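# Move yellow sponges from bench into tote by door

## Task

Take each yellow sponge lying on the bench and place it in the tote near the door so that every one sits completely within the tote. The cartons must stay on the bench. The robot must not tip over or finish leaning, or the task fails. A sponge counts only if it stays in the tote without the robot holding it there.

## Robot and tools

ROBOT. TidyBot++: a mobile base 0.54 m long, 0.50 m wide and 0.38 m tall on four driven casters. It carries a single seven-joint arm with a two-finger gripper. The shoulder sits 0.12 m ahead of the base centre, 0.68 m off the floor. Arm segments: upper arm 0.42 m, forearm 0.31 m, hand 0.31 m (wrist to the hand point). The arm begins folded with the hand pointing down. In that state the hand reaches up to 0.08 m beyond the base front and the elbow up to 1.15 m high. A downward-pointing hand can rise to roughly 0.94 m above the floor, and only near the base. Cameras: base_camera (pinhole, 644x364) and wrist_camera (fisheye, 644x476, looks along the hand).

FRAMES. Base frame: origin on the floor below the base centre, x forward, y left, z up. hand_pose is reported in this frame and marks the midpoint between the finger pads; its z axis runs along the fingers and the fingers close along its y axis. Odometry frame: the base frame at the start of the scene. base_odometry heading is positive to the left, range -3.142 to 3.142. base_tilt is in degrees, positive when leaning forward or right. Odometry counts wheel rotation, so slip looks like travel, and drift of a few cm and several degrees builds up over many moves.

execute_actions. Arguments: actions (a list holding one action, or empty to just read state and images) and cameras (list of base_camera, wrist_camera or all; omitted, null or ["all"] gives both; [] gives none). An action may contain base, joints, or both, plus optional speeds; its motions start together.
- base: exactly one key, an offset relative to where the base last reported itself. translate_m: metres, forward positive, -2 to 2. strafe_m: metres, sideways, left positive, -2 to 2. rotate_rad: radians, counter-clockwise seen from above positive, -6.3 to 6.3.
- joints: absolute target angles keyed by name, radians. joint_1_rad: any angle, turns the whole arm about vertical, positive is clockwise from above (opposite to rotate_rad). joint_2_rad (shoulder): -2.249 to 2.249. joint_3_rad: any angle, rolls the upper arm; from 3.14, positive swings a forward-bent forearm to the right. joint_4_rad (elbow): -2.579 to 2.579. joint_5_rad: any angle, rolls the forearm; positive swings a forward-bent hand right. joint_6_rad (wrist): -2.099 to 2.099. joint_7_rad: any angle, rolls the hand; with hand down, positive is counter-clockwise from above, and at 1.57 the fingers open toward left and right. gripper_pos: 0 (open, gap about 85 mm) to 1 (closed, gap about 85 x (1 - gripper_pos) mm). Done tolerances: 0.039 rad for joints 1 to 4, 0.056 rad for 5 to 7, 0.03 for the gripper. Any-angle joints take the short way; to go further, step by less than half a turn.
- speeds: caps for this action only; translate_m and strafe_m 0.05 to 0.5 m/s, rotate_rad 0.1 to 1.57 rad/s (top values are the defaults). A base move needing more than 8.667 s is refused. No action exceeds 15 s. Unknown keys or out-of-range numbers refuse the call with no motion.

Arm geometry. With joint_1_rad 0, joint_3_rad 3.14, joint_5_rad 0 (near the start pose) the arm stays in the base's x-z plane. Tilt from vertical (forward positive): upper arm = joint_2_rad, forearm = joint_2_rad - joint_4_rad, hand = that minus joint_6_rad. Hand point forward of shoulder = sum of length*sin(angle); height above shoulder = sum of length*cos(angle). Joints move up to 1.39 rad/s (1.22 for joints 5 to 7).

wait: seconds, 0 to 10; nothing new is commanded; returns state and images. zoom_image: camera (base_camera or wrist_camera) and region [x0, y0, x1, y1] in pixels of that camera's latest full image, at most 504 by 504. finished_scene: scene, the number of the current scene; ends it irreversibly after the robot holds its last command, and reports success and the next task. Replying without any tool call ends everything.

RESULTS. base_status and joint_status tell how each motion ended. done: reached (for the base, wheels turned fully even if slipping). off_target: stopped away from the target and may still push. contact_stop / time_out: target dropped, holding position. A blocked base pushes until timeout and may still say done while short. joint command not followed with cause: the self-collision check withheld arm targets (gripper still acts); those targets may be retried with later actions. on_its_own lists uncommanded motion. ARM HIT: arm struck the base or itself. motor_effort: percent of maximum, bracket is the peak during the last action; noisy. Motor temperatures: one value per arm joint; MOTOR HOT from 60 °C, OVER-TEMPERATURE FAULT at 75 °C (arm sinks, keys report limit_stop_at_motor_heat; resend). Gripper at 1: done means nothing grasped; off_target means an object stopped the fingers. Closed fingertips reach 20 mm past the hand point.

CAUTIONS. Omitted joints or base may keep pushing toward old targets. Friction leaves joints slightly off; correct by sending last command + (wanted - read). hand_pose may be 1 to 2 cm off; trust images. Held loads make the arm sag; never command a held joint to its read angle. Driving while the arm snags something above about 0.8 m can tip the robot; horizontal force on a raised hand can lift wheels; back away or retract the arm to recover. Torque limits: joints 1 to 4 104.5 N m (warning 56.7), joints 5 to 7 51.3 N m (warning 29.4); exceeding one freezes the arm and gripper for 10 s while the base continues. Avoid drops, slips, slams, hard pushes and knocking things over. Loose objects may occasionally be nudged. The robot holds its last command while you think.

Each tool is called as name(argument=value, ...), one argument or row to a line, values as JSON.

## Session

execute_actions(
  actions=[],
)

Scene clock: 0.00 s.
Motor temperatures (°C, as the motors report them): [32 29 30 28 31 35 35]
base_odometry: x=+0.000 y=+0.000 heading=+0.000 (m, m, rad; odometry frame)
base_tilt: forward=-0.2 right=-0.5 (deg)
base_status: not commanded
joint_positions: joint_1_rad=-0.033 joint_2_rad=-0.379 joint_3_rad=+3.102 joint_4_rad=-2.550 joint_5_rad=-0.030 joint_6_rad=-0.872 joint_7_rad=+1.618 gripper_pos=+0.000
joint_status: not commanded
motor_effort: joint_1_rad=+0 joint_2_rad=-2 joint_3_rad=+1 joint_4_rad=+17 joint_5_rad=+0 joint_6_rad=+2 joint_7_rad=+1 (%)
hand_pose: x=+0.2519 y=+0.0164 z=+0.5850 quat_wxyz=(-0.005, +0.998, +0.050, +0.049) (m; base frame)
pictures: base_camera, wrist_camera
Images, in order (width x height): base_camera 644x364, wrist_camera 644x476.

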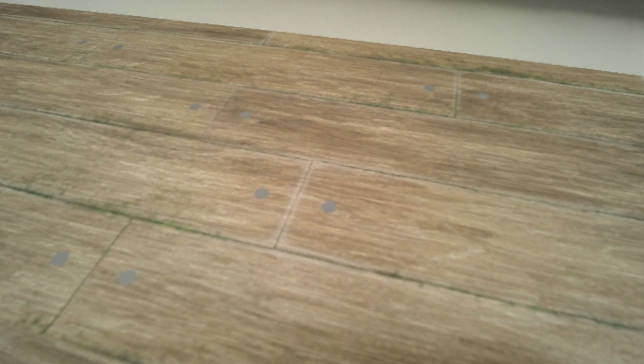

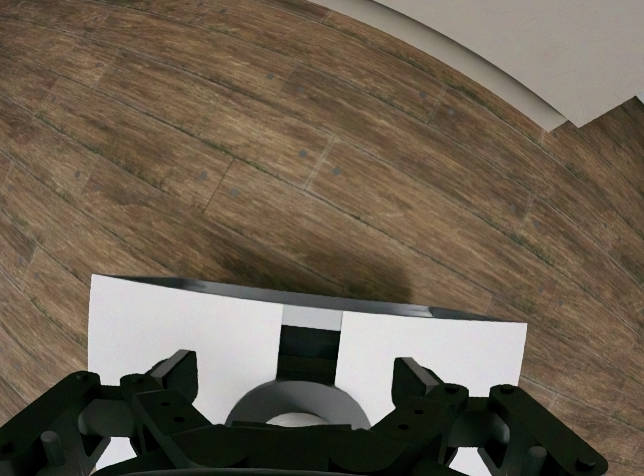

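execute_actions(
  actions=[
    {"joints": {"joint_6_rad": 0.4}},
  ],
)

Scene clock: 4.53 s.
Motor temperatures (°C, as the motors report them): [32 29 30 28 31 35 35]
base_odometry: x=+0.000 y=+0.000 heading=+0.000 (m, m, rad; odometry frame)
base_tilt: forward=-0.3 right=-0.5 (deg)
base_status: not commanded
joint_positions: joint_1_rad=-0.033 joint_2_rad=-0.379 joint_3_rad=+3.102 joint_4_rad=-2.549 joint_5_rad=-0.030 joint_6_rad=+0.374 joint_7_rad=+1.618 gripper_pos=+0.000
joint_status: all done
motor_effort: joint_1_rad=+0(1) joint_2_rad=-5(5) joint_3_rad=+1(2) joint_4_rad=+19(19) joint_5_rad=+0(0) joint_6_rad=+9(9) joint_7_rad=+1(1) (%)
hand_pose: x=+0.5248 y=+0.0283 z=+0.8257 quat_wxyz=(-0.006, +0.781, +0.036, +0.623) (m; base frame)
pictures: base_camera, wrist_camera
Images, in order (width x height): base_camera 644x364, wrist_camera 644x476.

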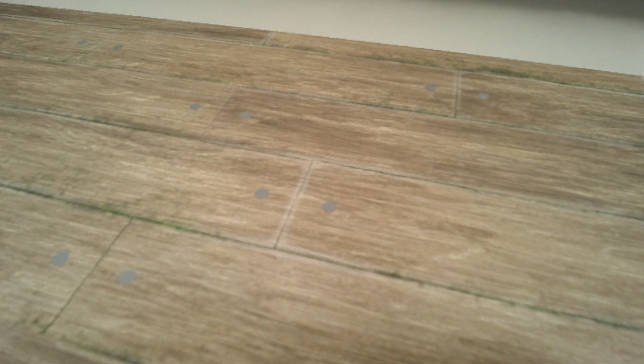

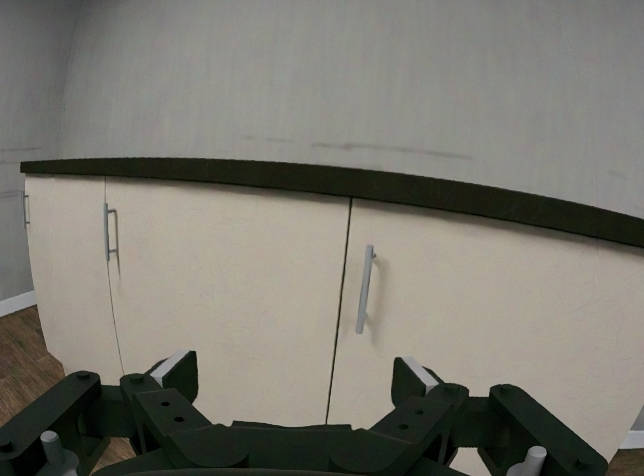

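execute_actions(
  actions=[
    {"joints": {"joint_1_rad": 1.5}},
  ],
  cameras=["wrist_camera"],
)

Scene clock: 10.17 s.
Motor temperatures (°C, as the motors report them): [32 29 30 28 31 35 35]
base_odometry: x=+0.000 y=+0.000 heading=+0.000 (m, m, rad; odometry frame)
base_tilt: forward=-0.2 right=-0.4 (deg)
base_status: not commanded
joint_positions: joint_1_rad=+1.484 joint_2_rad=-0.379 joint_3_rad=+3.102 joint_4_rad=-2.549 joint_5_rad=-0.030 joint_6_rad=+0.374 joint_7_rad=+1.618 gripper_pos=+0.000
joint_status: all done
motor_effort: joint_1_rad=+0(1) joint_2_rad=-5(5) joint_3_rad=+1(1) joint_4_rad=+19(19) joint_5_rad=+0(0) joint_6_rad=+9(9) joint_7_rad=+1(1) (%)
hand_pose: x=+0.1693 y=-0.4037 z=+0.8257 quat_wxyz=(+0.424, +0.592, -0.511, +0.456) (m; base frame)
pictures: wrist_camera
Images, in order (width x height): wrist_camera 644x476.

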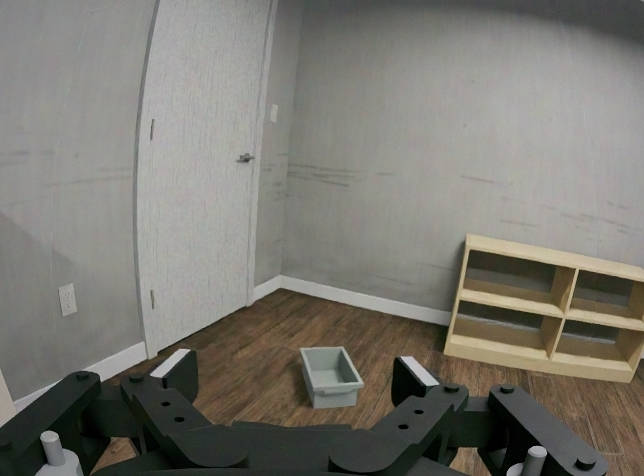

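execute_actions(
  actions=[
    {"joints": {"joint_1_rad": 3.0}},
  ],
  cameras=["wrist_camera"],
)

Scene clock: 15.13 s.
Motor temperatures (°C, as the motors report them): [32 29 30 28 31 35 35]
base_odometry: x=+0.000 y=+0.000 heading=+0.000 (m, m, rad; odometry frame)
base_tilt: forward=-0.3 right=-0.5 (deg)
base_status: not commanded
joint_positions: joint_1_rad=+2.984 joint_2_rad=-0.379 joint_3_rad=+3.102 joint_4_rad=-2.549 joint_5_rad=-0.030 joint_6_rad=+0.374 joint_7_rad=+1.618 gripper_pos=+0.000
joint_status: all done
motor_effort: joint_1_rad=+0(1) joint_2_rad=-6(6) joint_3_rad=+1(1) joint_4_rad=+19(19) joint_5_rad=+0(0) joint_6_rad=+9(9) joint_7_rad=+1(1) (%)
hand_pose: x=-0.2801 y=-0.0787 z=+0.8257 quat_wxyz=(+0.622, +0.085, -0.777, +0.045) (m; base frame)
pictures: wrist_camera
Images, in order (width x height): wrist_camera 644x476.

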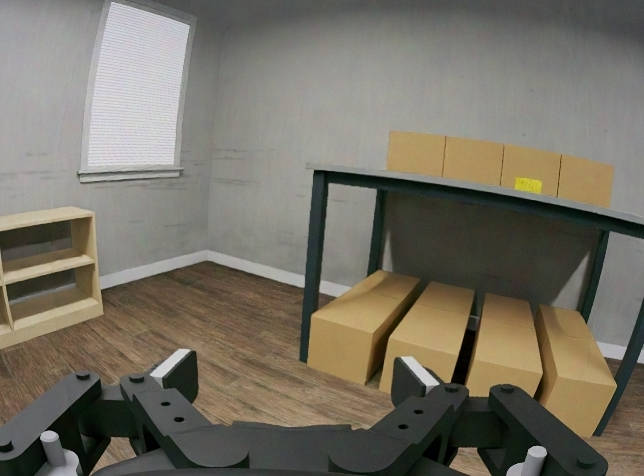

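execute_actions(
  actions=[
    {"base": {"rotate_rad": -3.58}, "joints": {"joint_1_rad": 0.0, "joint_2_rad": -0.2, "joint_4_rad": -0.8, "joint_6_rad": -1.3}},
  ],
)

Scene clock: 29.97 s.
Motor temperatures (°C, as the motors report them): [32 29 30 28 31 35 35]
base_odometry: x=+0.000 y=+0.000 heading=+2.705 (m, m, rad; odometry frame)
base_tilt: forward=-0.2 right=-0.5 (deg)
base_status: done
joint_positions: joint_1_rad=+0.016 joint_2_rad=-0.231 joint_3_rad=+3.102 joint_4_rad=-0.813 joint_5_rad=-0.030 joint_6_rad=-1.250 joint_7_rad=+1.618 gripper_pos=+0.000
joint_status: all done
motor_effort: joint_1_rad=+0(1) joint_2_rad=-7(10) joint_3_rad=+1(2) joint_4_rad=+15(21) joint_5_rad=+0(0) joint_6_rad=+9(10) joint_7_rad=+1(1) (%)
hand_pose: x=+0.4950 y=+0.0240 z=+1.2736 quat_wxyz=(-0.003, +0.792, +0.035, +0.609) (m; base frame)
pictures: base_camera, wrist_camera
Images, in order (width x height): base_camera 644x364, wrist_camera 644x476.

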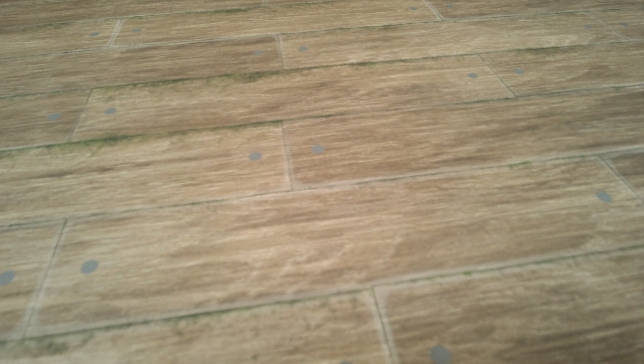

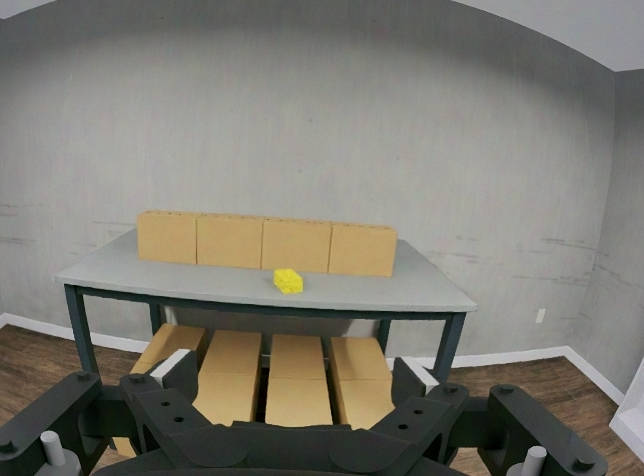

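execute_actions(
  actions=[
    {"base": {"rotate_rad": 0.16}},
  ],
)

execute_actions(
  actions=[
    {"base": {"translate_m": 0.6}, "joints": {"joint_2_rad": -0.1, "joint_4_rad": -0.3, "joint_6_rad": -1.9}},
  ],
)

Scene clock: 43.43 s.
Motor temperatures (°C, as the motors report them): [32 29 30 28 31 35 35]
base_odometry: x=+0.000 y=+0.000 heading=+2.863 (m, m, rad; odometry frame)
base_tilt: forward=-0.2 right=-0.5 (deg)
base_status: done
joint_positions: joint_1_rad=+0.013 joint_2_rad=-0.229 joint_3_rad=+3.102 joint_4_rad=-0.813 joint_5_rad=-0.030 joint_6_rad=-1.250 joint_7_rad=+1.618 gripper_pos=+0.000
joint_status: not commanded
motor_effort: joint_1_rad=+0(1) joint_2_rad=-6(7) joint_3_rad=+1(2) joint_4_rad=+15(15) joint_5_rad=+0(1) joint_6_rad=+9(9) joint_7_rad=+1(1) (%)
hand_pose: x=+0.4964 y=+0.0251 z=+1.2726 quat_wxyz=(-0.004, +0.793, +0.036, +0.608) (m; base frame)
pictures: base_camera, wrist_camera
Images, in order (width x height): base_camera 644x364, wrist_camera 644x476.

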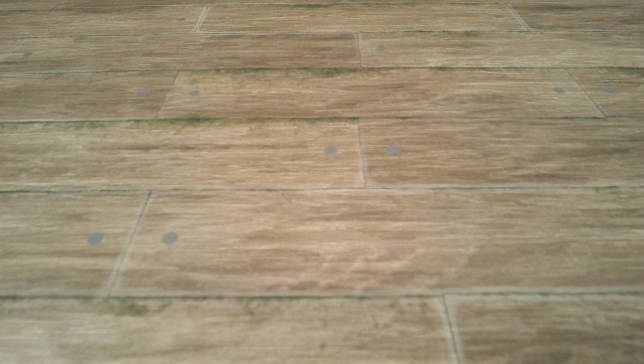

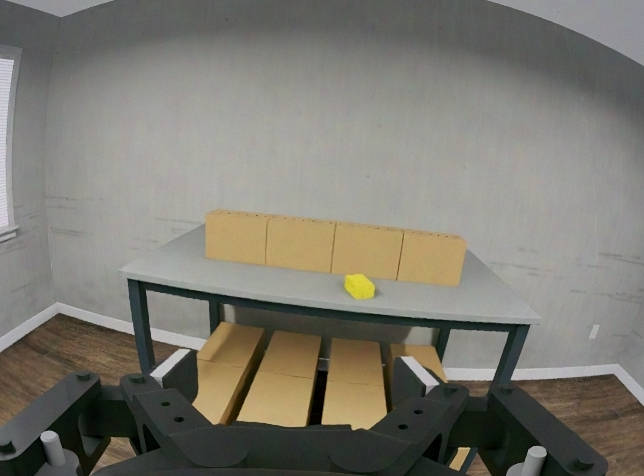

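Scene clock: 46.00 s.
Motor temperatures (°C, as the motors report them): [32 29 30 28 31 35 35]
base_odometry: x=-0.577 y=+0.166 heading=+2.862 (m, m, rad; odometry frame)
base_tilt: forward=-0.2 right=-0.4 (deg)
base_status: done
joint_positions: joint_1_rad=+0.013 joint_2_rad=-0.105 joint_3_rad=+3.102 joint_4_rad=-0.313 joint_5_rad=-0.030 joint_6_rad=-1.851 joint_7_rad=+1.618 gripper_pos=+0.000
joint_status: all done
motor_effort: joint_1_rad=+0(0) joint_2_rad=-5(9) joint_3_rad=+0(2) joint_4_rad=+9(16) joint_5_rad=+0(0) joint_6_rad=+8(9) joint_7_rad=+1(1) (%)
hand_pose: x=+0.4137 y=+0.0204 z=+1.2618 quat_wxyz=(-0.003, +0.856, +0.044, +0.515) (m; base frame)
pictures: base_camera, wrist_camera
Images, in order (width x height): base_camera 644x364, wrist_camera 644x476.

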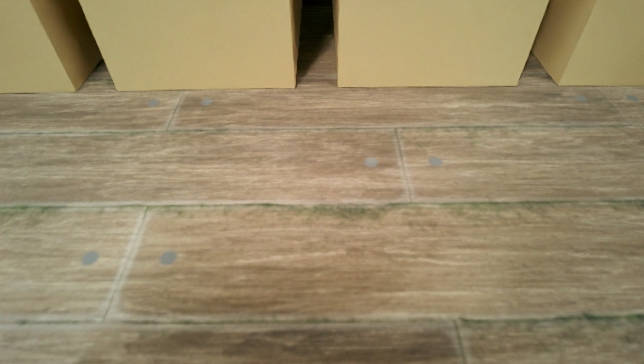

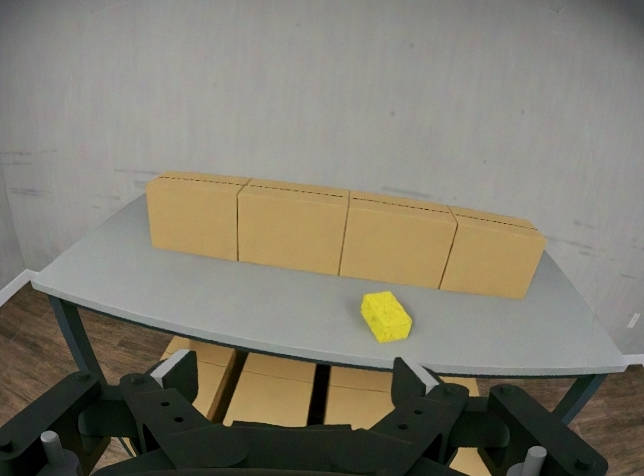

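execute_actions(
  actions=[
    {"base": {"translate_m": 0.42}, "joints": {"joint_2_rad": 0.2, "joint_4_rad": -0.2, "joint_6_rad": -1.9}},
  ],
)

Scene clock: 74.63 s.
Motor temperatures (°C, as the motors report them): [32 29 30 28 31 35 35]
base_odometry: x=-0.981 y=+0.283 heading=+2.861 (m, m, rad; odometry frame)
base_tilt: forward=-0.2 right=-0.5 (deg)
base_status: done
joint_positions: joint_1_rad=+0.013 joint_2_rad=+0.218 joint_3_rad=+3.102 joint_4_rad=-0.214 joint_5_rad=-0.030 joint_6_rad=-1.852 joint_7_rad=+1.618 gripper_pos=+0.000
joint_status: all done
motor_effort: joint_1_rad=+0(1) joint_2_rad=-19(29) joint_3_rad=+1(0) joint_4_rad=+12(13) joint_5_rad=+0(0) joint_6_rad=+7(9) joint_7_rad=+1(1) (%)
hand_pose: x=+0.5759 y=+0.0177 z=+1.1751 quat_wxyz=(-0.011, +0.908, +0.041, +0.416) (m; base frame)
pictures: base_camera, wrist_camera
Images, in order (width x height): base_camera 644x364, wrist_camera 644x476.

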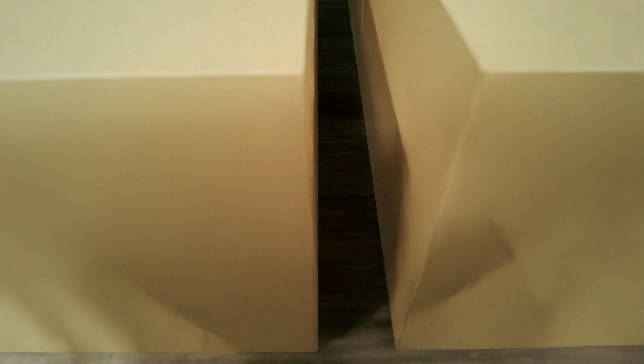

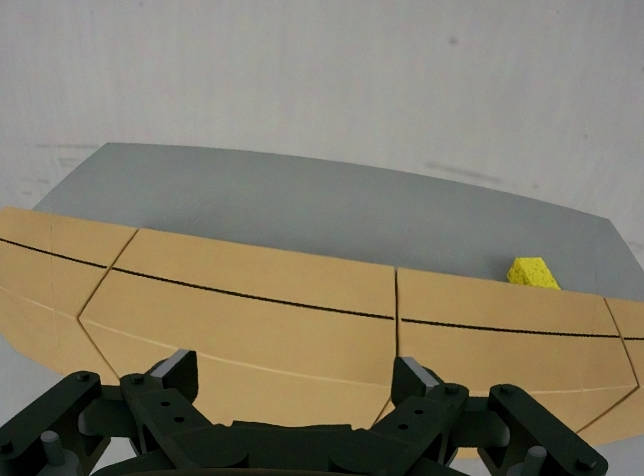

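execute_actions(
  actions=[
    {"joints": {"joint_2_rad": -0.19, "joint_4_rad": -0.80, "joint_6_rad": -1.99}},
  ],
  cameras=["wrist_camera"],
)

Scene clock: 104.53 s.
Motor temperatures (°C, as the motors report them): [32 29 30 28 31 35 35]
base_odometry: x=-0.981 y=+0.283 heading=+2.861 (m, m, rad; odometry frame)
base_tilt: forward=-0.2 right=-0.5 (deg)
base_status: not commanded
joint_positions: joint_1_rad=+0.013 joint_2_rad=-0.170 joint_3_rad=+3.102 joint_4_rad=-0.786 joint_5_rad=-0.030 joint_6_rad=-1.942 joint_7_rad=+1.618 gripper_pos=+0.000
joint_status: all done
motor_effort: joint_1_rad=+0(0) joint_2_rad=-9(23) joint_3_rad=+0(1) joint_4_rad=+14(14) joint_5_rad=+0(0) joint_6_rad=+5(7) joint_7_rad=+1(1) (%)
hand_pose: x=+0.4001 y=+0.0201 z=+1.0934 quat_wxyz=(-0.005, +0.957, +0.045, +0.288) (m; base frame)
pictures: wrist_camera
Images, in order (width x height): wrist_camera 644x476.

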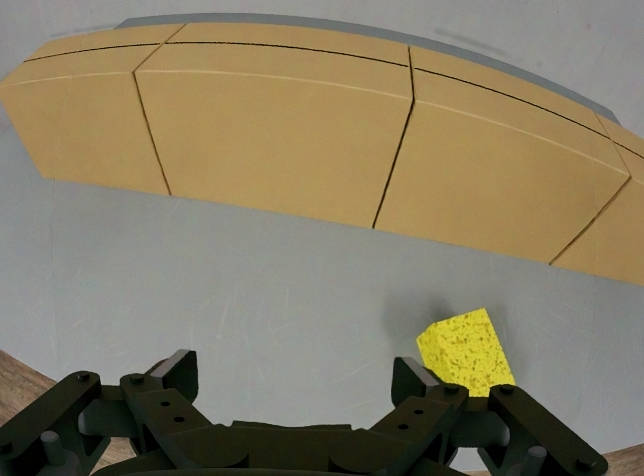

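zoom_image(
  camera="wrist_camera",
  region=[340, 240, 640, 470],
)

Region (340, 240, 640, 470) of wrist_camera's 644x476 image, scaled by 1.680; it fills the top 386 rows of this view, and the rest is white.

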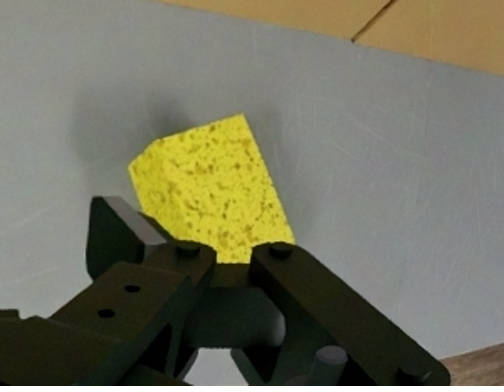

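execute_actions(
  actions=[
    {"base": {"strafe_m": -0.30}, "joints": {"joint_1_rad": -0.49, "joint_2_rad": -0.31, "joint_3_rad": 3.18, "joint_4_rad": -1.21, "joint_5_rad": 0.03, "joint_6_rad": -1.57, "joint_7_rad": 1.52}},
  ],
)

Scene clock: 135.40 s.
Motor temperatures (°C, as the motors report them): [32 29 30 28 31 35 35]
base_odometry: x=-0.898 y=+0.571 heading=+2.862 (m, m, rad; odometry frame)
base_tilt: forward=-0.2 right=-0.5 (deg)
base_status: done
joint_positions: joint_1_rad=-0.472 joint_2_rad=-0.286 joint_3_rad=+3.169 joint_4_rad=-1.197 joint_5_rad=+0.002 joint_6_rad=-1.620 joint_7_rad=+1.548 gripper_pos=+0.000
joint_status: all done
motor_effort: joint_1_rad=+0(0) joint_2_rad=-6(8) joint_3_rad=+1(3) joint_4_rad=+17(18) joint_5_rad=+0(1) joint_6_rad=+5(6) joint_7_rad=+1(1) (%)
hand_pose: x=+0.3981 y=+0.1313 z=+1.0234 quat_wxyz=(-0.073, +0.933, +0.199, +0.292) (m; base frame)
pictures: base_camera, wrist_camera
Images, in order (width x height): base_camera 644x364, wrist_camera 644x476.

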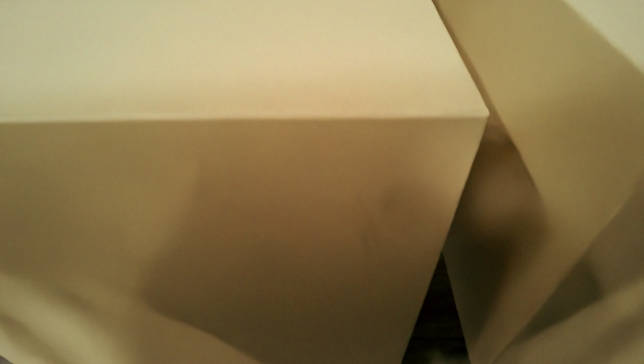

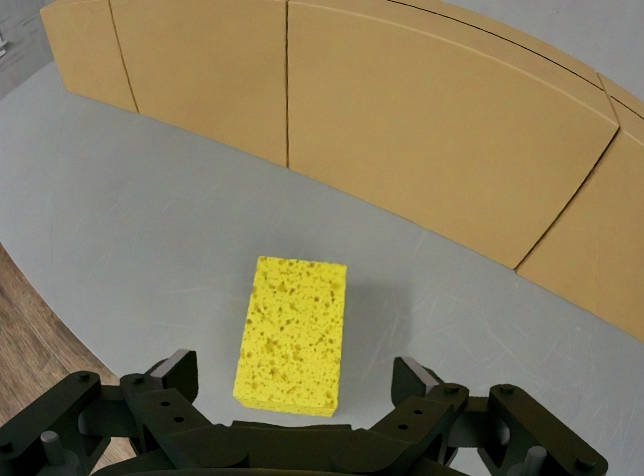

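execute_actions(
  actions=[
    {"joints": {"joint_4_rad": -1.378, "joint_6_rad": -1.40}},
  ],
  cameras=["wrist_camera"],
)

Scene clock: 144.67 s.
Motor temperatures (°C, as the motors report them): [32 29 30 28 31 35 35]
base_odometry: x=-0.898 y=+0.571 heading=+2.862 (m, m, rad; odometry frame)
base_tilt: forward=-0.2 right=-0.4 (deg)
base_status: not commanded
joint_positions: joint_1_rad=-0.472 joint_2_rad=-0.288 joint_3_rad=+3.169 joint_4_rad=-1.369 joint_5_rad=+0.002 joint_6_rad=-1.449 joint_7_rad=+1.548 gripper_pos=+0.000
joint_status: all done
motor_effort: joint_1_rad=+0(0) joint_2_rad=-8(9) joint_3_rad=+0(1) joint_4_rad=+19(18) joint_5_rad=+0(0) joint_6_rad=+6(6) joint_7_rad=+1(1) (%)
hand_pose: x=+0.4239 y=+0.1440 z=+0.9785 quat_wxyz=(-0.073, +0.933, +0.199, +0.292) (m; base frame)
pictures: wrist_camera
Images, in order (width x height): wrist_camera 644x476.

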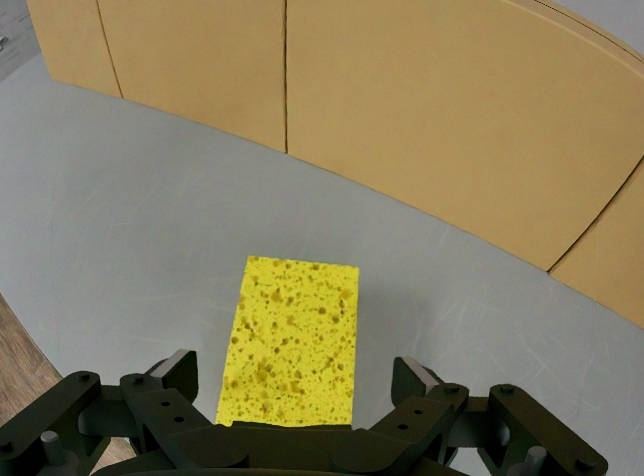

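execute_actions(
  actions=[
    {"joints": {"joint_4_rad": -1.526, "joint_6_rad": -1.252}},
  ],
  cameras=["wrist_camera"],
)

Scene clock: 156.60 s.
Motor temperatures (°C, as the motors report them): [32 29 30 28 31 35 35]
base_odometry: x=-0.898 y=+0.571 heading=+2.862 (m, m, rad; odometry frame)
base_tilt: forward=-0.2 right=-0.4 (deg)
base_status: not commanded
joint_positions: joint_1_rad=-0.472 joint_2_rad=-0.288 joint_3_rad=+3.169 joint_4_rad=-1.517 joint_5_rad=+0.002 joint_6_rad=-1.301 joint_7_rad=+1.548 gripper_pos=+0.000
joint_status: all done
motor_effort: joint_1_rad=+0(0) joint_2_rad=-8(10) joint_3_rad=+0(1) joint_4_rad=+19(20) joint_5_rad=+0(0) joint_6_rad=+5(6) joint_7_rad=+1(1) (%)
hand_pose: x=+0.4404 y=+0.1523 z=+0.9358 quat_wxyz=(-0.073, +0.933, +0.199, +0.292) (m; base frame)
pictures: wrist_camera
Images, in order (width x height): wrist_camera 644x476.

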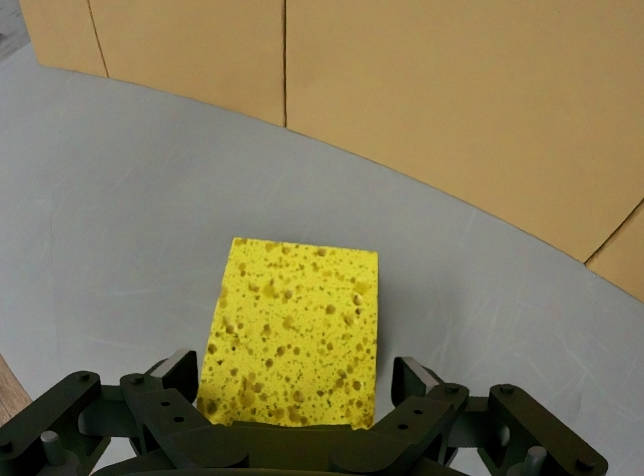

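execute_actions(
  actions=[
    {"joints": {"gripper_pos": 1.0}},
  ],
  cameras=["wrist_camera"],
)

Scene clock: 160.40 s.
Motor temperatures (°C, as the motors report them): [32 29 30 28 31 35 35]
base_odometry: x=-0.898 y=+0.571 heading=+2.862 (m, m, rad; odometry frame)
base_tilt: forward=-0.2 right=-0.4 (deg)
base_status: not commanded
joint_positions: joint_1_rad=-0.472 joint_2_rad=-0.293 joint_3_rad=+3.169 joint_4_rad=-1.519 joint_5_rad=+0.002 joint_6_rad=-1.297 joint_7_rad=+1.548 gripper_pos=+0.370
joint_status: gripper_pos off_target (ended at +0.370, target +1.000)
motor_effort: joint_1_rad=+0(0) joint_2_rad=-9(10) joint_3_rad=+0(0) joint_4_rad=+19(20) joint_5_rad=+0(0) joint_6_rad=+5(6) joint_7_rad=+1(1) (%)
hand_pose: x=+0.4401 y=+0.1521 z=+0.9371 quat_wxyz=(-0.074, +0.932, +0.199, +0.295) (m; base frame)
pictures: wrist_camera
Images, in order (width x height): wrist_camera 644x476.

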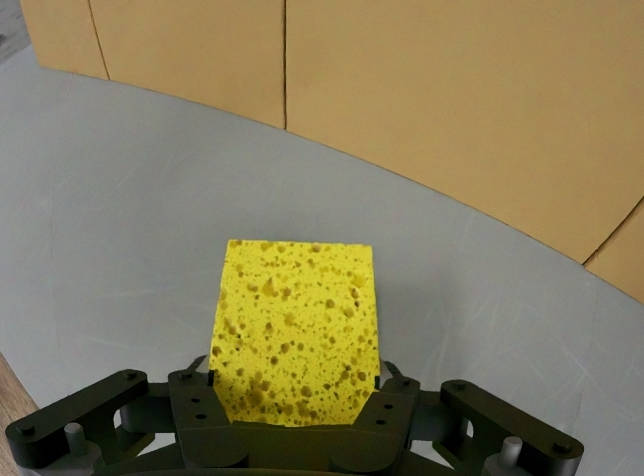

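execute_actions(
  actions=[
    {"joints": {"joint_4_rad": -1.25, "joint_6_rad": -1.62}},
  ],
  cameras=["wrist_camera"],
)

execute_actions(
  actions=[
    {"base": {"translate_m": -0.3}, "joints": {"joint_1_rad": 0.0, "joint_6_rad": -1.2}},
  ],
)

Scene clock: 178.83 s.
Motor temperatures (°C, as the motors report them): [32 29 30 29 31 35 35]
base_odometry: x=-0.898 y=+0.571 heading=+2.862 (m, m, rad; odometry frame)
base_tilt: forward=-0.3 right=-0.5 (deg)
base_status: not commanded
joint_positions: joint_1_rad=-0.472 joint_2_rad=-0.293 joint_3_rad=+3.169 joint_4_rad=-1.262 joint_5_rad=+0.002 joint_6_rad=-1.574 joint_7_rad=+1.548 gripper_pos=+0.370
joint_status: all done
motor_effort: joint_1_rad=+0(0) joint_2_rad=-7(10) joint_3_rad=+1(0) joint_4_rad=+18(20) joint_5_rad=+0(0) joint_6_rad=+6(7) joint_7_rad=+1(1) (%)
hand_pose: x=+0.4025 y=+0.1335 z=+1.0058 quat_wxyz=(-0.072, +0.934, +0.199, +0.287) (m; base frame)
pictures: wrist_camera
Images, in order (width x height): wrist_camera 644x476.

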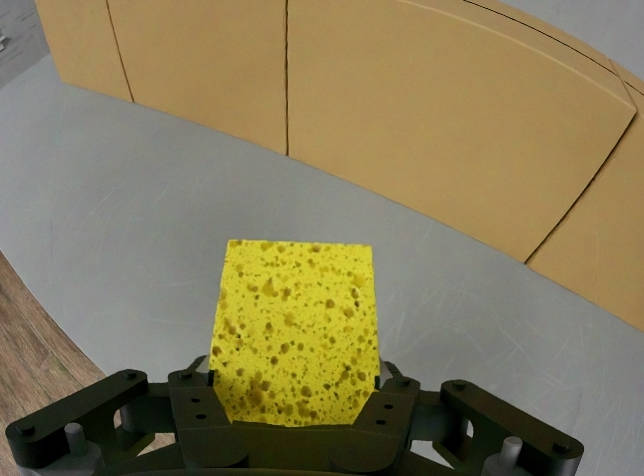

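Scene clock: 180.73 s.
Motor temperatures (°C, as the motors report them): [32 29 30 29 31 35 35]
base_odometry: x=-0.609 y=+0.489 heading=+2.863 (m, m, rad; odometry frame)
base_tilt: forward=-0.3 right=-0.5 (deg)
base_status: done
joint_positions: joint_1_rad=-0.016 joint_2_rad=-0.304 joint_3_rad=+3.170 joint_4_rad=-1.261 joint_5_rad=+0.002 joint_6_rad=-1.250 joint_7_rad=+1.548 gripper_pos=+0.370
joint_status: all done
motor_effort: joint_1_rad=+0(1) joint_2_rad=-6(11) joint_3_rad=+1(2) joint_4_rad=+17(19) joint_5_rad=+0(1) joint_6_rad=+8(8) joint_7_rad=+1(1) (%)
hand_pose: x=+0.5008 y=-0.0071 z=+1.0796 quat_wxyz=(-0.005, +0.893, -0.017, +0.451) (m; base frame)
pictures: base_camera, wrist_camera
Images, in order (width x height): base_camera 644x364, wrist_camera 644x476.

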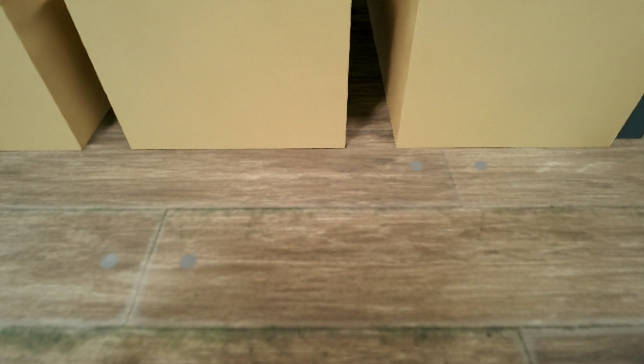

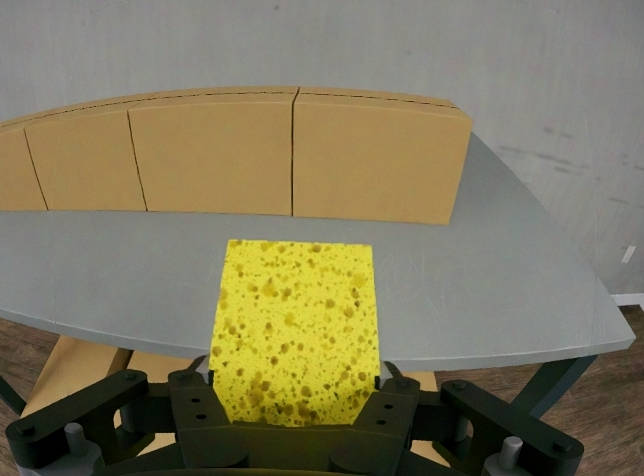

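execute_actions(
  actions=[
    {"base": {"rotate_rad": 2.22}},
  ],
)

Scene clock: 193.00 s.
Motor temperatures (°C, as the motors report them): [32 29 30 29 31 35 35]
base_odometry: x=-0.609 y=+0.489 heading=-1.202 (m, m, rad; odometry frame)
base_tilt: forward=-0.2 right=-0.4 (deg)
base_status: done
joint_positions: joint_1_rad=-0.014 joint_2_rad=-0.304 joint_3_rad=+3.174 joint_4_rad=-1.261 joint_5_rad=+0.004 joint_6_rad=-1.248 joint_7_rad=+1.548 gripper_pos=+0.370
joint_status: not commanded
motor_effort: joint_1_rad=+0(1) joint_2_rad=-8(10) joint_3_rad=+0(2) joint_4_rad=+19(19) joint_5_rad=+0(1) joint_6_rad=+8(7) joint_7_rad=+1(1) (%)
hand_pose: x=+0.5012 y=-0.0103 z=+1.0802 quat_wxyz=(-0.004, +0.892, -0.020, +0.452) (m; base frame)
pictures: base_camera, wrist_camera
Images, in order (width x height): base_camera 644x364, wrist_camera 644x476.

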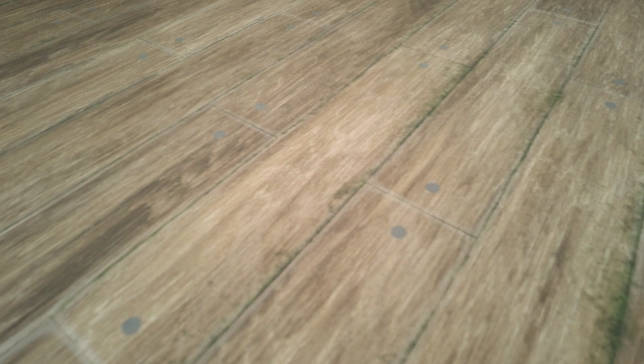

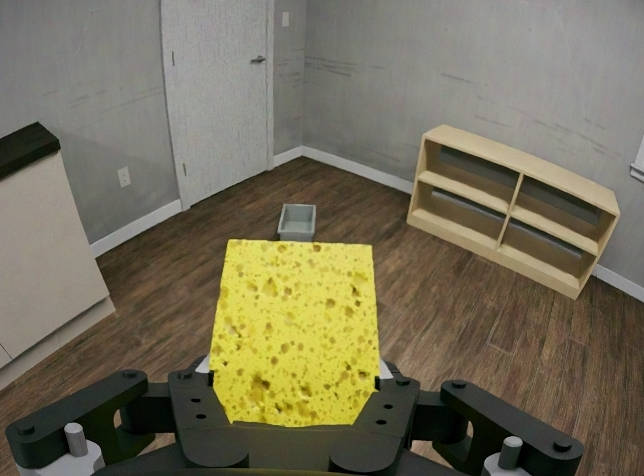

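execute_actions(
  actions=[
    {"base": {"translate_m": 1.4}, "joints": {"joint_2_rad": 0.66, "joint_4_rad": -2.28, "joint_6_rad": 0.46}},
  ],
)

Scene clock: 214.93 s.
Motor temperatures (°C, as the motors report them): [32 29 30 29 31 35 35]
base_odometry: x=-0.102 y=-0.816 heading=-1.200 (m, m, rad; odometry frame)
base_tilt: forward=-0.2 right=-0.5 (deg)
base_status: done
joint_positions: joint_1_rad=-0.014 joint_2_rad=+0.640 joint_3_rad=+3.174 joint_4_rad=-2.270 joint_5_rad=+0.004 joint_6_rad=+0.413 joint_7_rad=+1.548 gripper_pos=+0.370
joint_status: all done
motor_effort: joint_1_rad=+0(1) joint_2_rad=-32(34) joint_3_rad=+0(0) joint_4_rad=+8(21) joint_5_rad=+0(1) joint_6_rad=+6(8) joint_7_rad=+1(1) (%)
hand_pose: x=+0.6300 y=-0.0086 z=+0.4645 quat_wxyz=(+0.007, +0.948, -0.011, +0.317) (m; base frame)
pictures: base_camera, wrist_camera
Images, in order (width x height): base_camera 644x364, wrist_camera 644x476.

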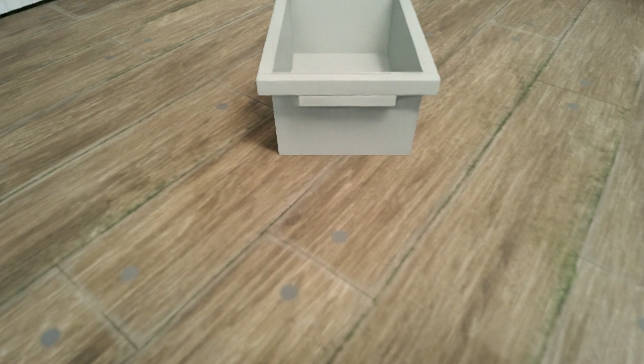

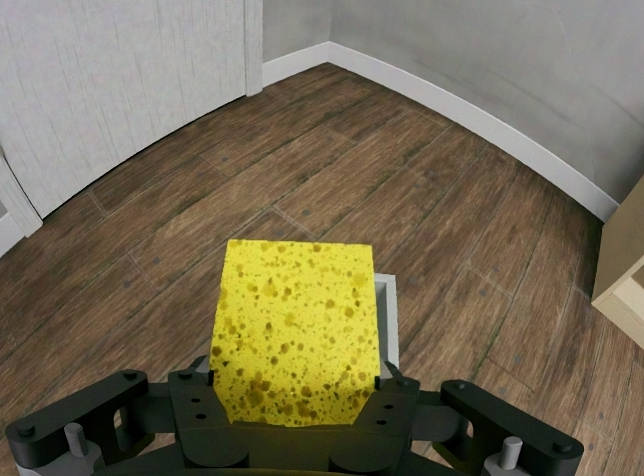

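execute_actions(
  actions=[
    {"base": {"translate_m": 0.2}, "joints": {"joint_1_rad": 0.135, "joint_2_rad": 1.35, "joint_4_rad": -1.985, "joint_6_rad": 0.86}},
  ],
)

Scene clock: 243.53 s.
Motor temperatures (°C, as the motors report them): [32 30 30 29 31 35 35]
base_odometry: x=-0.029 y=-1.002 heading=-1.199 (m, m, rad; odometry frame)
base_tilt: forward=-0.2 right=-0.5 (deg)
base_status: done
joint_positions: joint_1_rad=+0.117 joint_2_rad=+1.333 joint_3_rad=+3.174 joint_4_rad=-2.000 joint_5_rad=+0.004 joint_6_rad=+0.809 joint_7_rad=+1.548 gripper_pos=+0.370
joint_status: all done
motor_effort: joint_1_rad=+0(1) joint_2_rad=-39(41) joint_3_rad=+0(1) joint_4_rad=+1(8) joint_5_rad=+0(0) joint_6_rad=+6(6) joint_7_rad=+1(1) (%)
hand_pose: x=+0.6424 y=-0.0781 z=+0.2181 quat_wxyz=(+0.029, +0.951, -0.064, +0.302) (m; base frame)
pictures: base_camera, wrist_camera
Images, in order (width x height): base_camera 644x364, wrist_camera 644x476.

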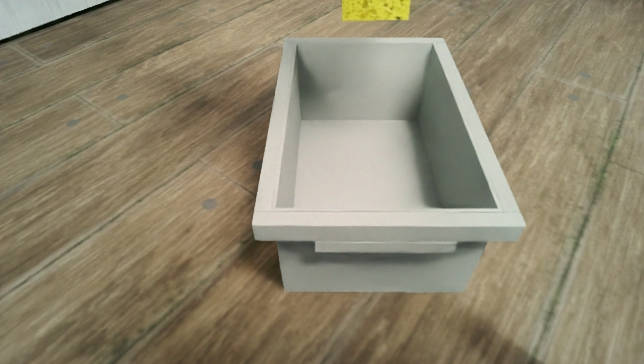

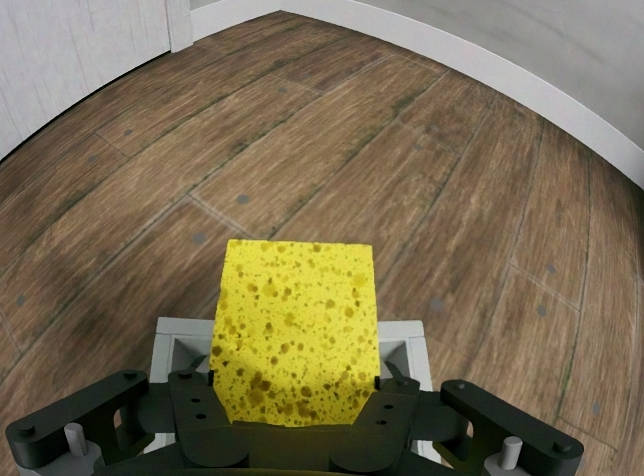

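execute_actions(
  actions=[
    {"joints": {"joint_2_rad": 1.46, "joint_4_rad": -2.07, "joint_6_rad": 1.02}},
  ],
)

Scene clock: 259.30 s.
Motor temperatures (°C, as the motors report them): [32 30 30 29 31 35 35]
base_odometry: x=-0.029 y=-1.002 heading=-1.199 (m, m, rad; odometry frame)
base_tilt: forward=-0.2 right=-0.4 (deg)
base_status: not commanded
joint_positions: joint_1_rad=+0.117 joint_2_rad=+1.450 joint_3_rad=+3.174 joint_4_rad=-2.065 joint_5_rad=+0.004 joint_6_rad=+0.969 joint_7_rad=+1.548 gripper_pos=+0.370
joint_status: all done
motor_effort: joint_1_rad=+0(0) joint_2_rad=-38(40) joint_3_rad=+1(0) joint_4_rad=-2(2) joint_5_rad=+0(0) joint_6_rad=+6(7) joint_7_rad=+1(1) (%)
hand_pose: x=+0.5915 y=-0.0713 z=+0.1818 quat_wxyz=(+0.028, +0.954, -0.062, +0.292) (m; base frame)
pictures: base_camera, wrist_camera
Images, in order (width x height): base_camera 644x364, wrist_camera 644x476.

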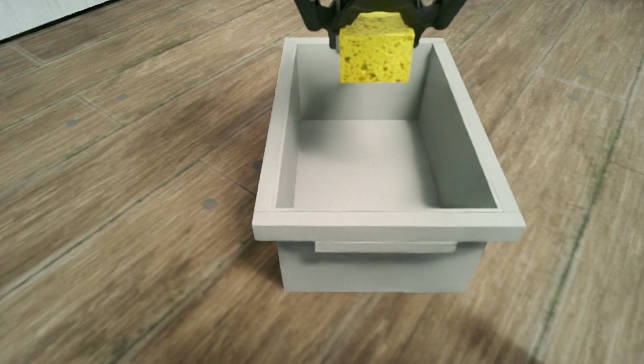

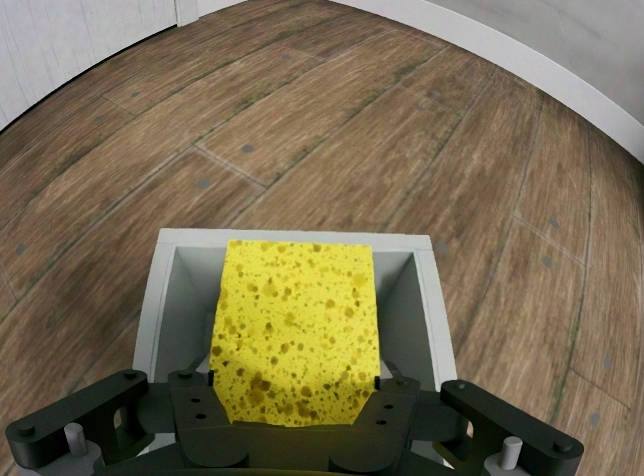

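execute_actions(
  actions=[
    {"joints": {"joint_2_rad": 1.705, "joint_4_rad": -1.785, "joint_6_rad": 1.02}},
  ],
)

Scene clock: 268.73 s.
Motor temperatures (°C, as the motors report them): [32 30 30 29 31 35 35]
base_odometry: x=-0.029 y=-1.002 heading=-1.199 (m, m, rad; odometry frame)
base_tilt: forward=-0.2 right=-0.5 (deg)
base_status: not commanded
joint_positions: joint_1_rad=+0.117 joint_2_rad=+1.690 joint_3_rad=+3.174 joint_4_rad=-1.800 joint_5_rad=+0.004 joint_6_rad=+0.971 joint_7_rad=+1.548 gripper_pos=+0.370
joint_status: all done
motor_effort: joint_1_rad=+0(0) joint_2_rad=-38(40) joint_3_rad=+1(0) joint_4_rad=-1(2) joint_5_rad=+0(0) joint_6_rad=+5(6) joint_7_rad=+1(1) (%)
hand_pose: x=+0.6055 y=-0.0724 z=+0.0830 quat_wxyz=(+0.028, +0.950, -0.058, +0.305) (m; base frame)
pictures: base_camera, wrist_camera
Images, in order (width x height): base_camera 644x364, wrist_camera 644x476.

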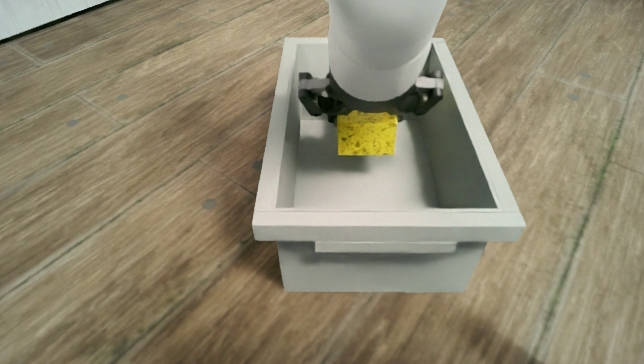

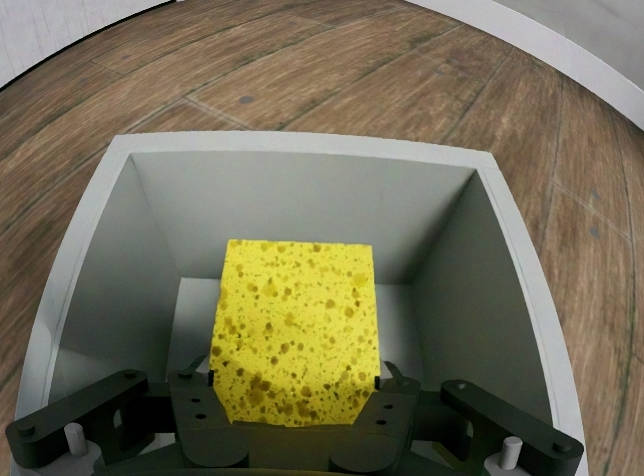

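execute_actions(
  actions=[
    {"joints": {"joint_2_rad": 1.747, "joint_4_rad": -1.668, "joint_6_rad": 0.837}},
  ],
)

execute_actions(
  actions=[
    {"joints": {"gripper_pos": 0.15}},
  ],
)

Scene clock: 277.93 s.
Motor temperatures (°C, as the motors report them): [32 31 30 29 31 35 35]
base_odometry: x=-0.029 y=-1.002 heading=-1.199 (m, m, rad; odometry frame)
base_tilt: forward=-0.2 right=-0.5 (deg)
base_status: not commanded
joint_positions: joint_1_rad=+0.117 joint_2_rad=+1.721 joint_3_rad=+3.174 joint_4_rad=-1.678 joint_5_rad=+0.004 joint_6_rad=+0.883 joint_7_rad=+1.548 gripper_pos=+0.370
joint_status: all done
motor_effort: joint_1_rad=+0(0) joint_2_rad=-38(39) joint_3_rad=+1(1) joint_4_rad=+1(2) joint_5_rad=+0(0) joint_6_rad=+6(6) joint_7_rad=+1(1) (%)
hand_pose: x=+0.6318 y=-0.0755 z=+0.0623 quat_wxyz=(+0.028, +0.950, -0.058, +0.306) (m; base frame)
pictures: base_camera, wrist_camera
Images, in order (width x height): base_camera 644x364, wrist_camera 644x476.

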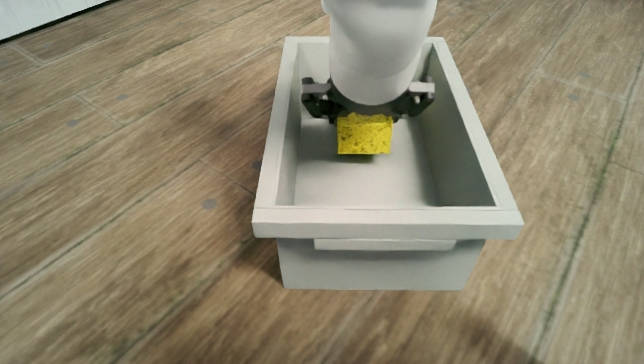

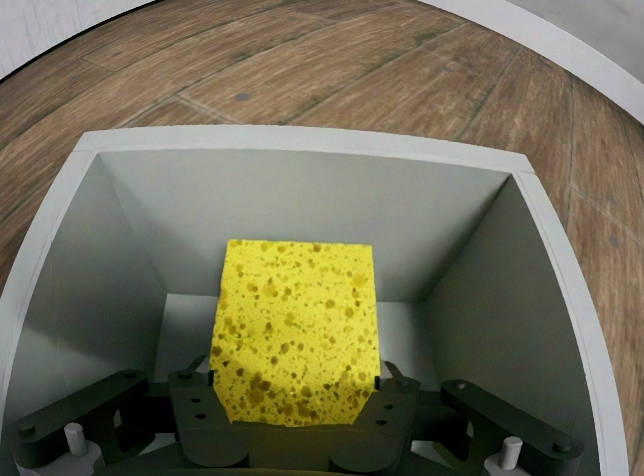

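Scene clock: 278.97 s.
Motor temperatures (°C, as the motors report them): [32 31 30 29 31 35 35]
base_odometry: x=-0.029 y=-1.002 heading=-1.199 (m, m, rad; odometry frame)
base_tilt: forward=-0.2 right=-0.5 (deg)
base_status: not commanded
joint_positions: joint_1_rad=+0.117 joint_2_rad=+1.721 joint_3_rad=+3.174 joint_4_rad=-1.678 joint_5_rad=+0.004 joint_6_rad=+0.883 joint_7_rad=+1.548 gripper_pos=+0.150
joint_status: all done
motor_effort: joint_1_rad=+0(0) joint_2_rad=-38(39) joint_3_rad=+0(1) joint_4_rad=+0(0) joint_5_rad=+0(0) joint_6_rad=+6(6) joint_7_rad=+1(1) (%)
hand_pose: x=+0.6318 y=-0.0755 z=+0.0623 quat_wxyz=(+0.028, +0.950, -0.058, +0.306) (m; base frame)
pictures: base_camera, wrist_camera
Images, in order (width x height): base_camera 644x364, wrist_camera 644x476.

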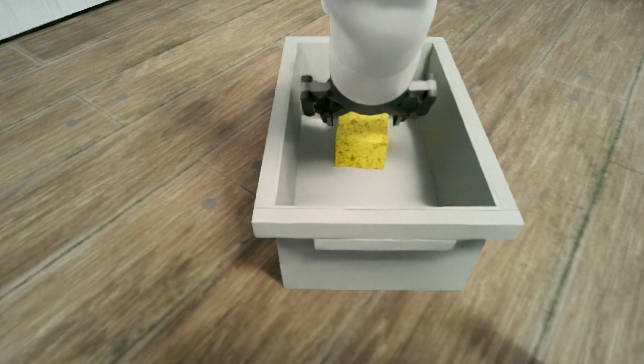

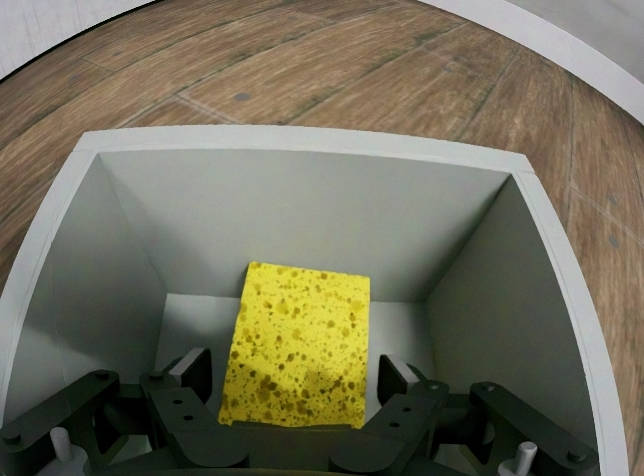

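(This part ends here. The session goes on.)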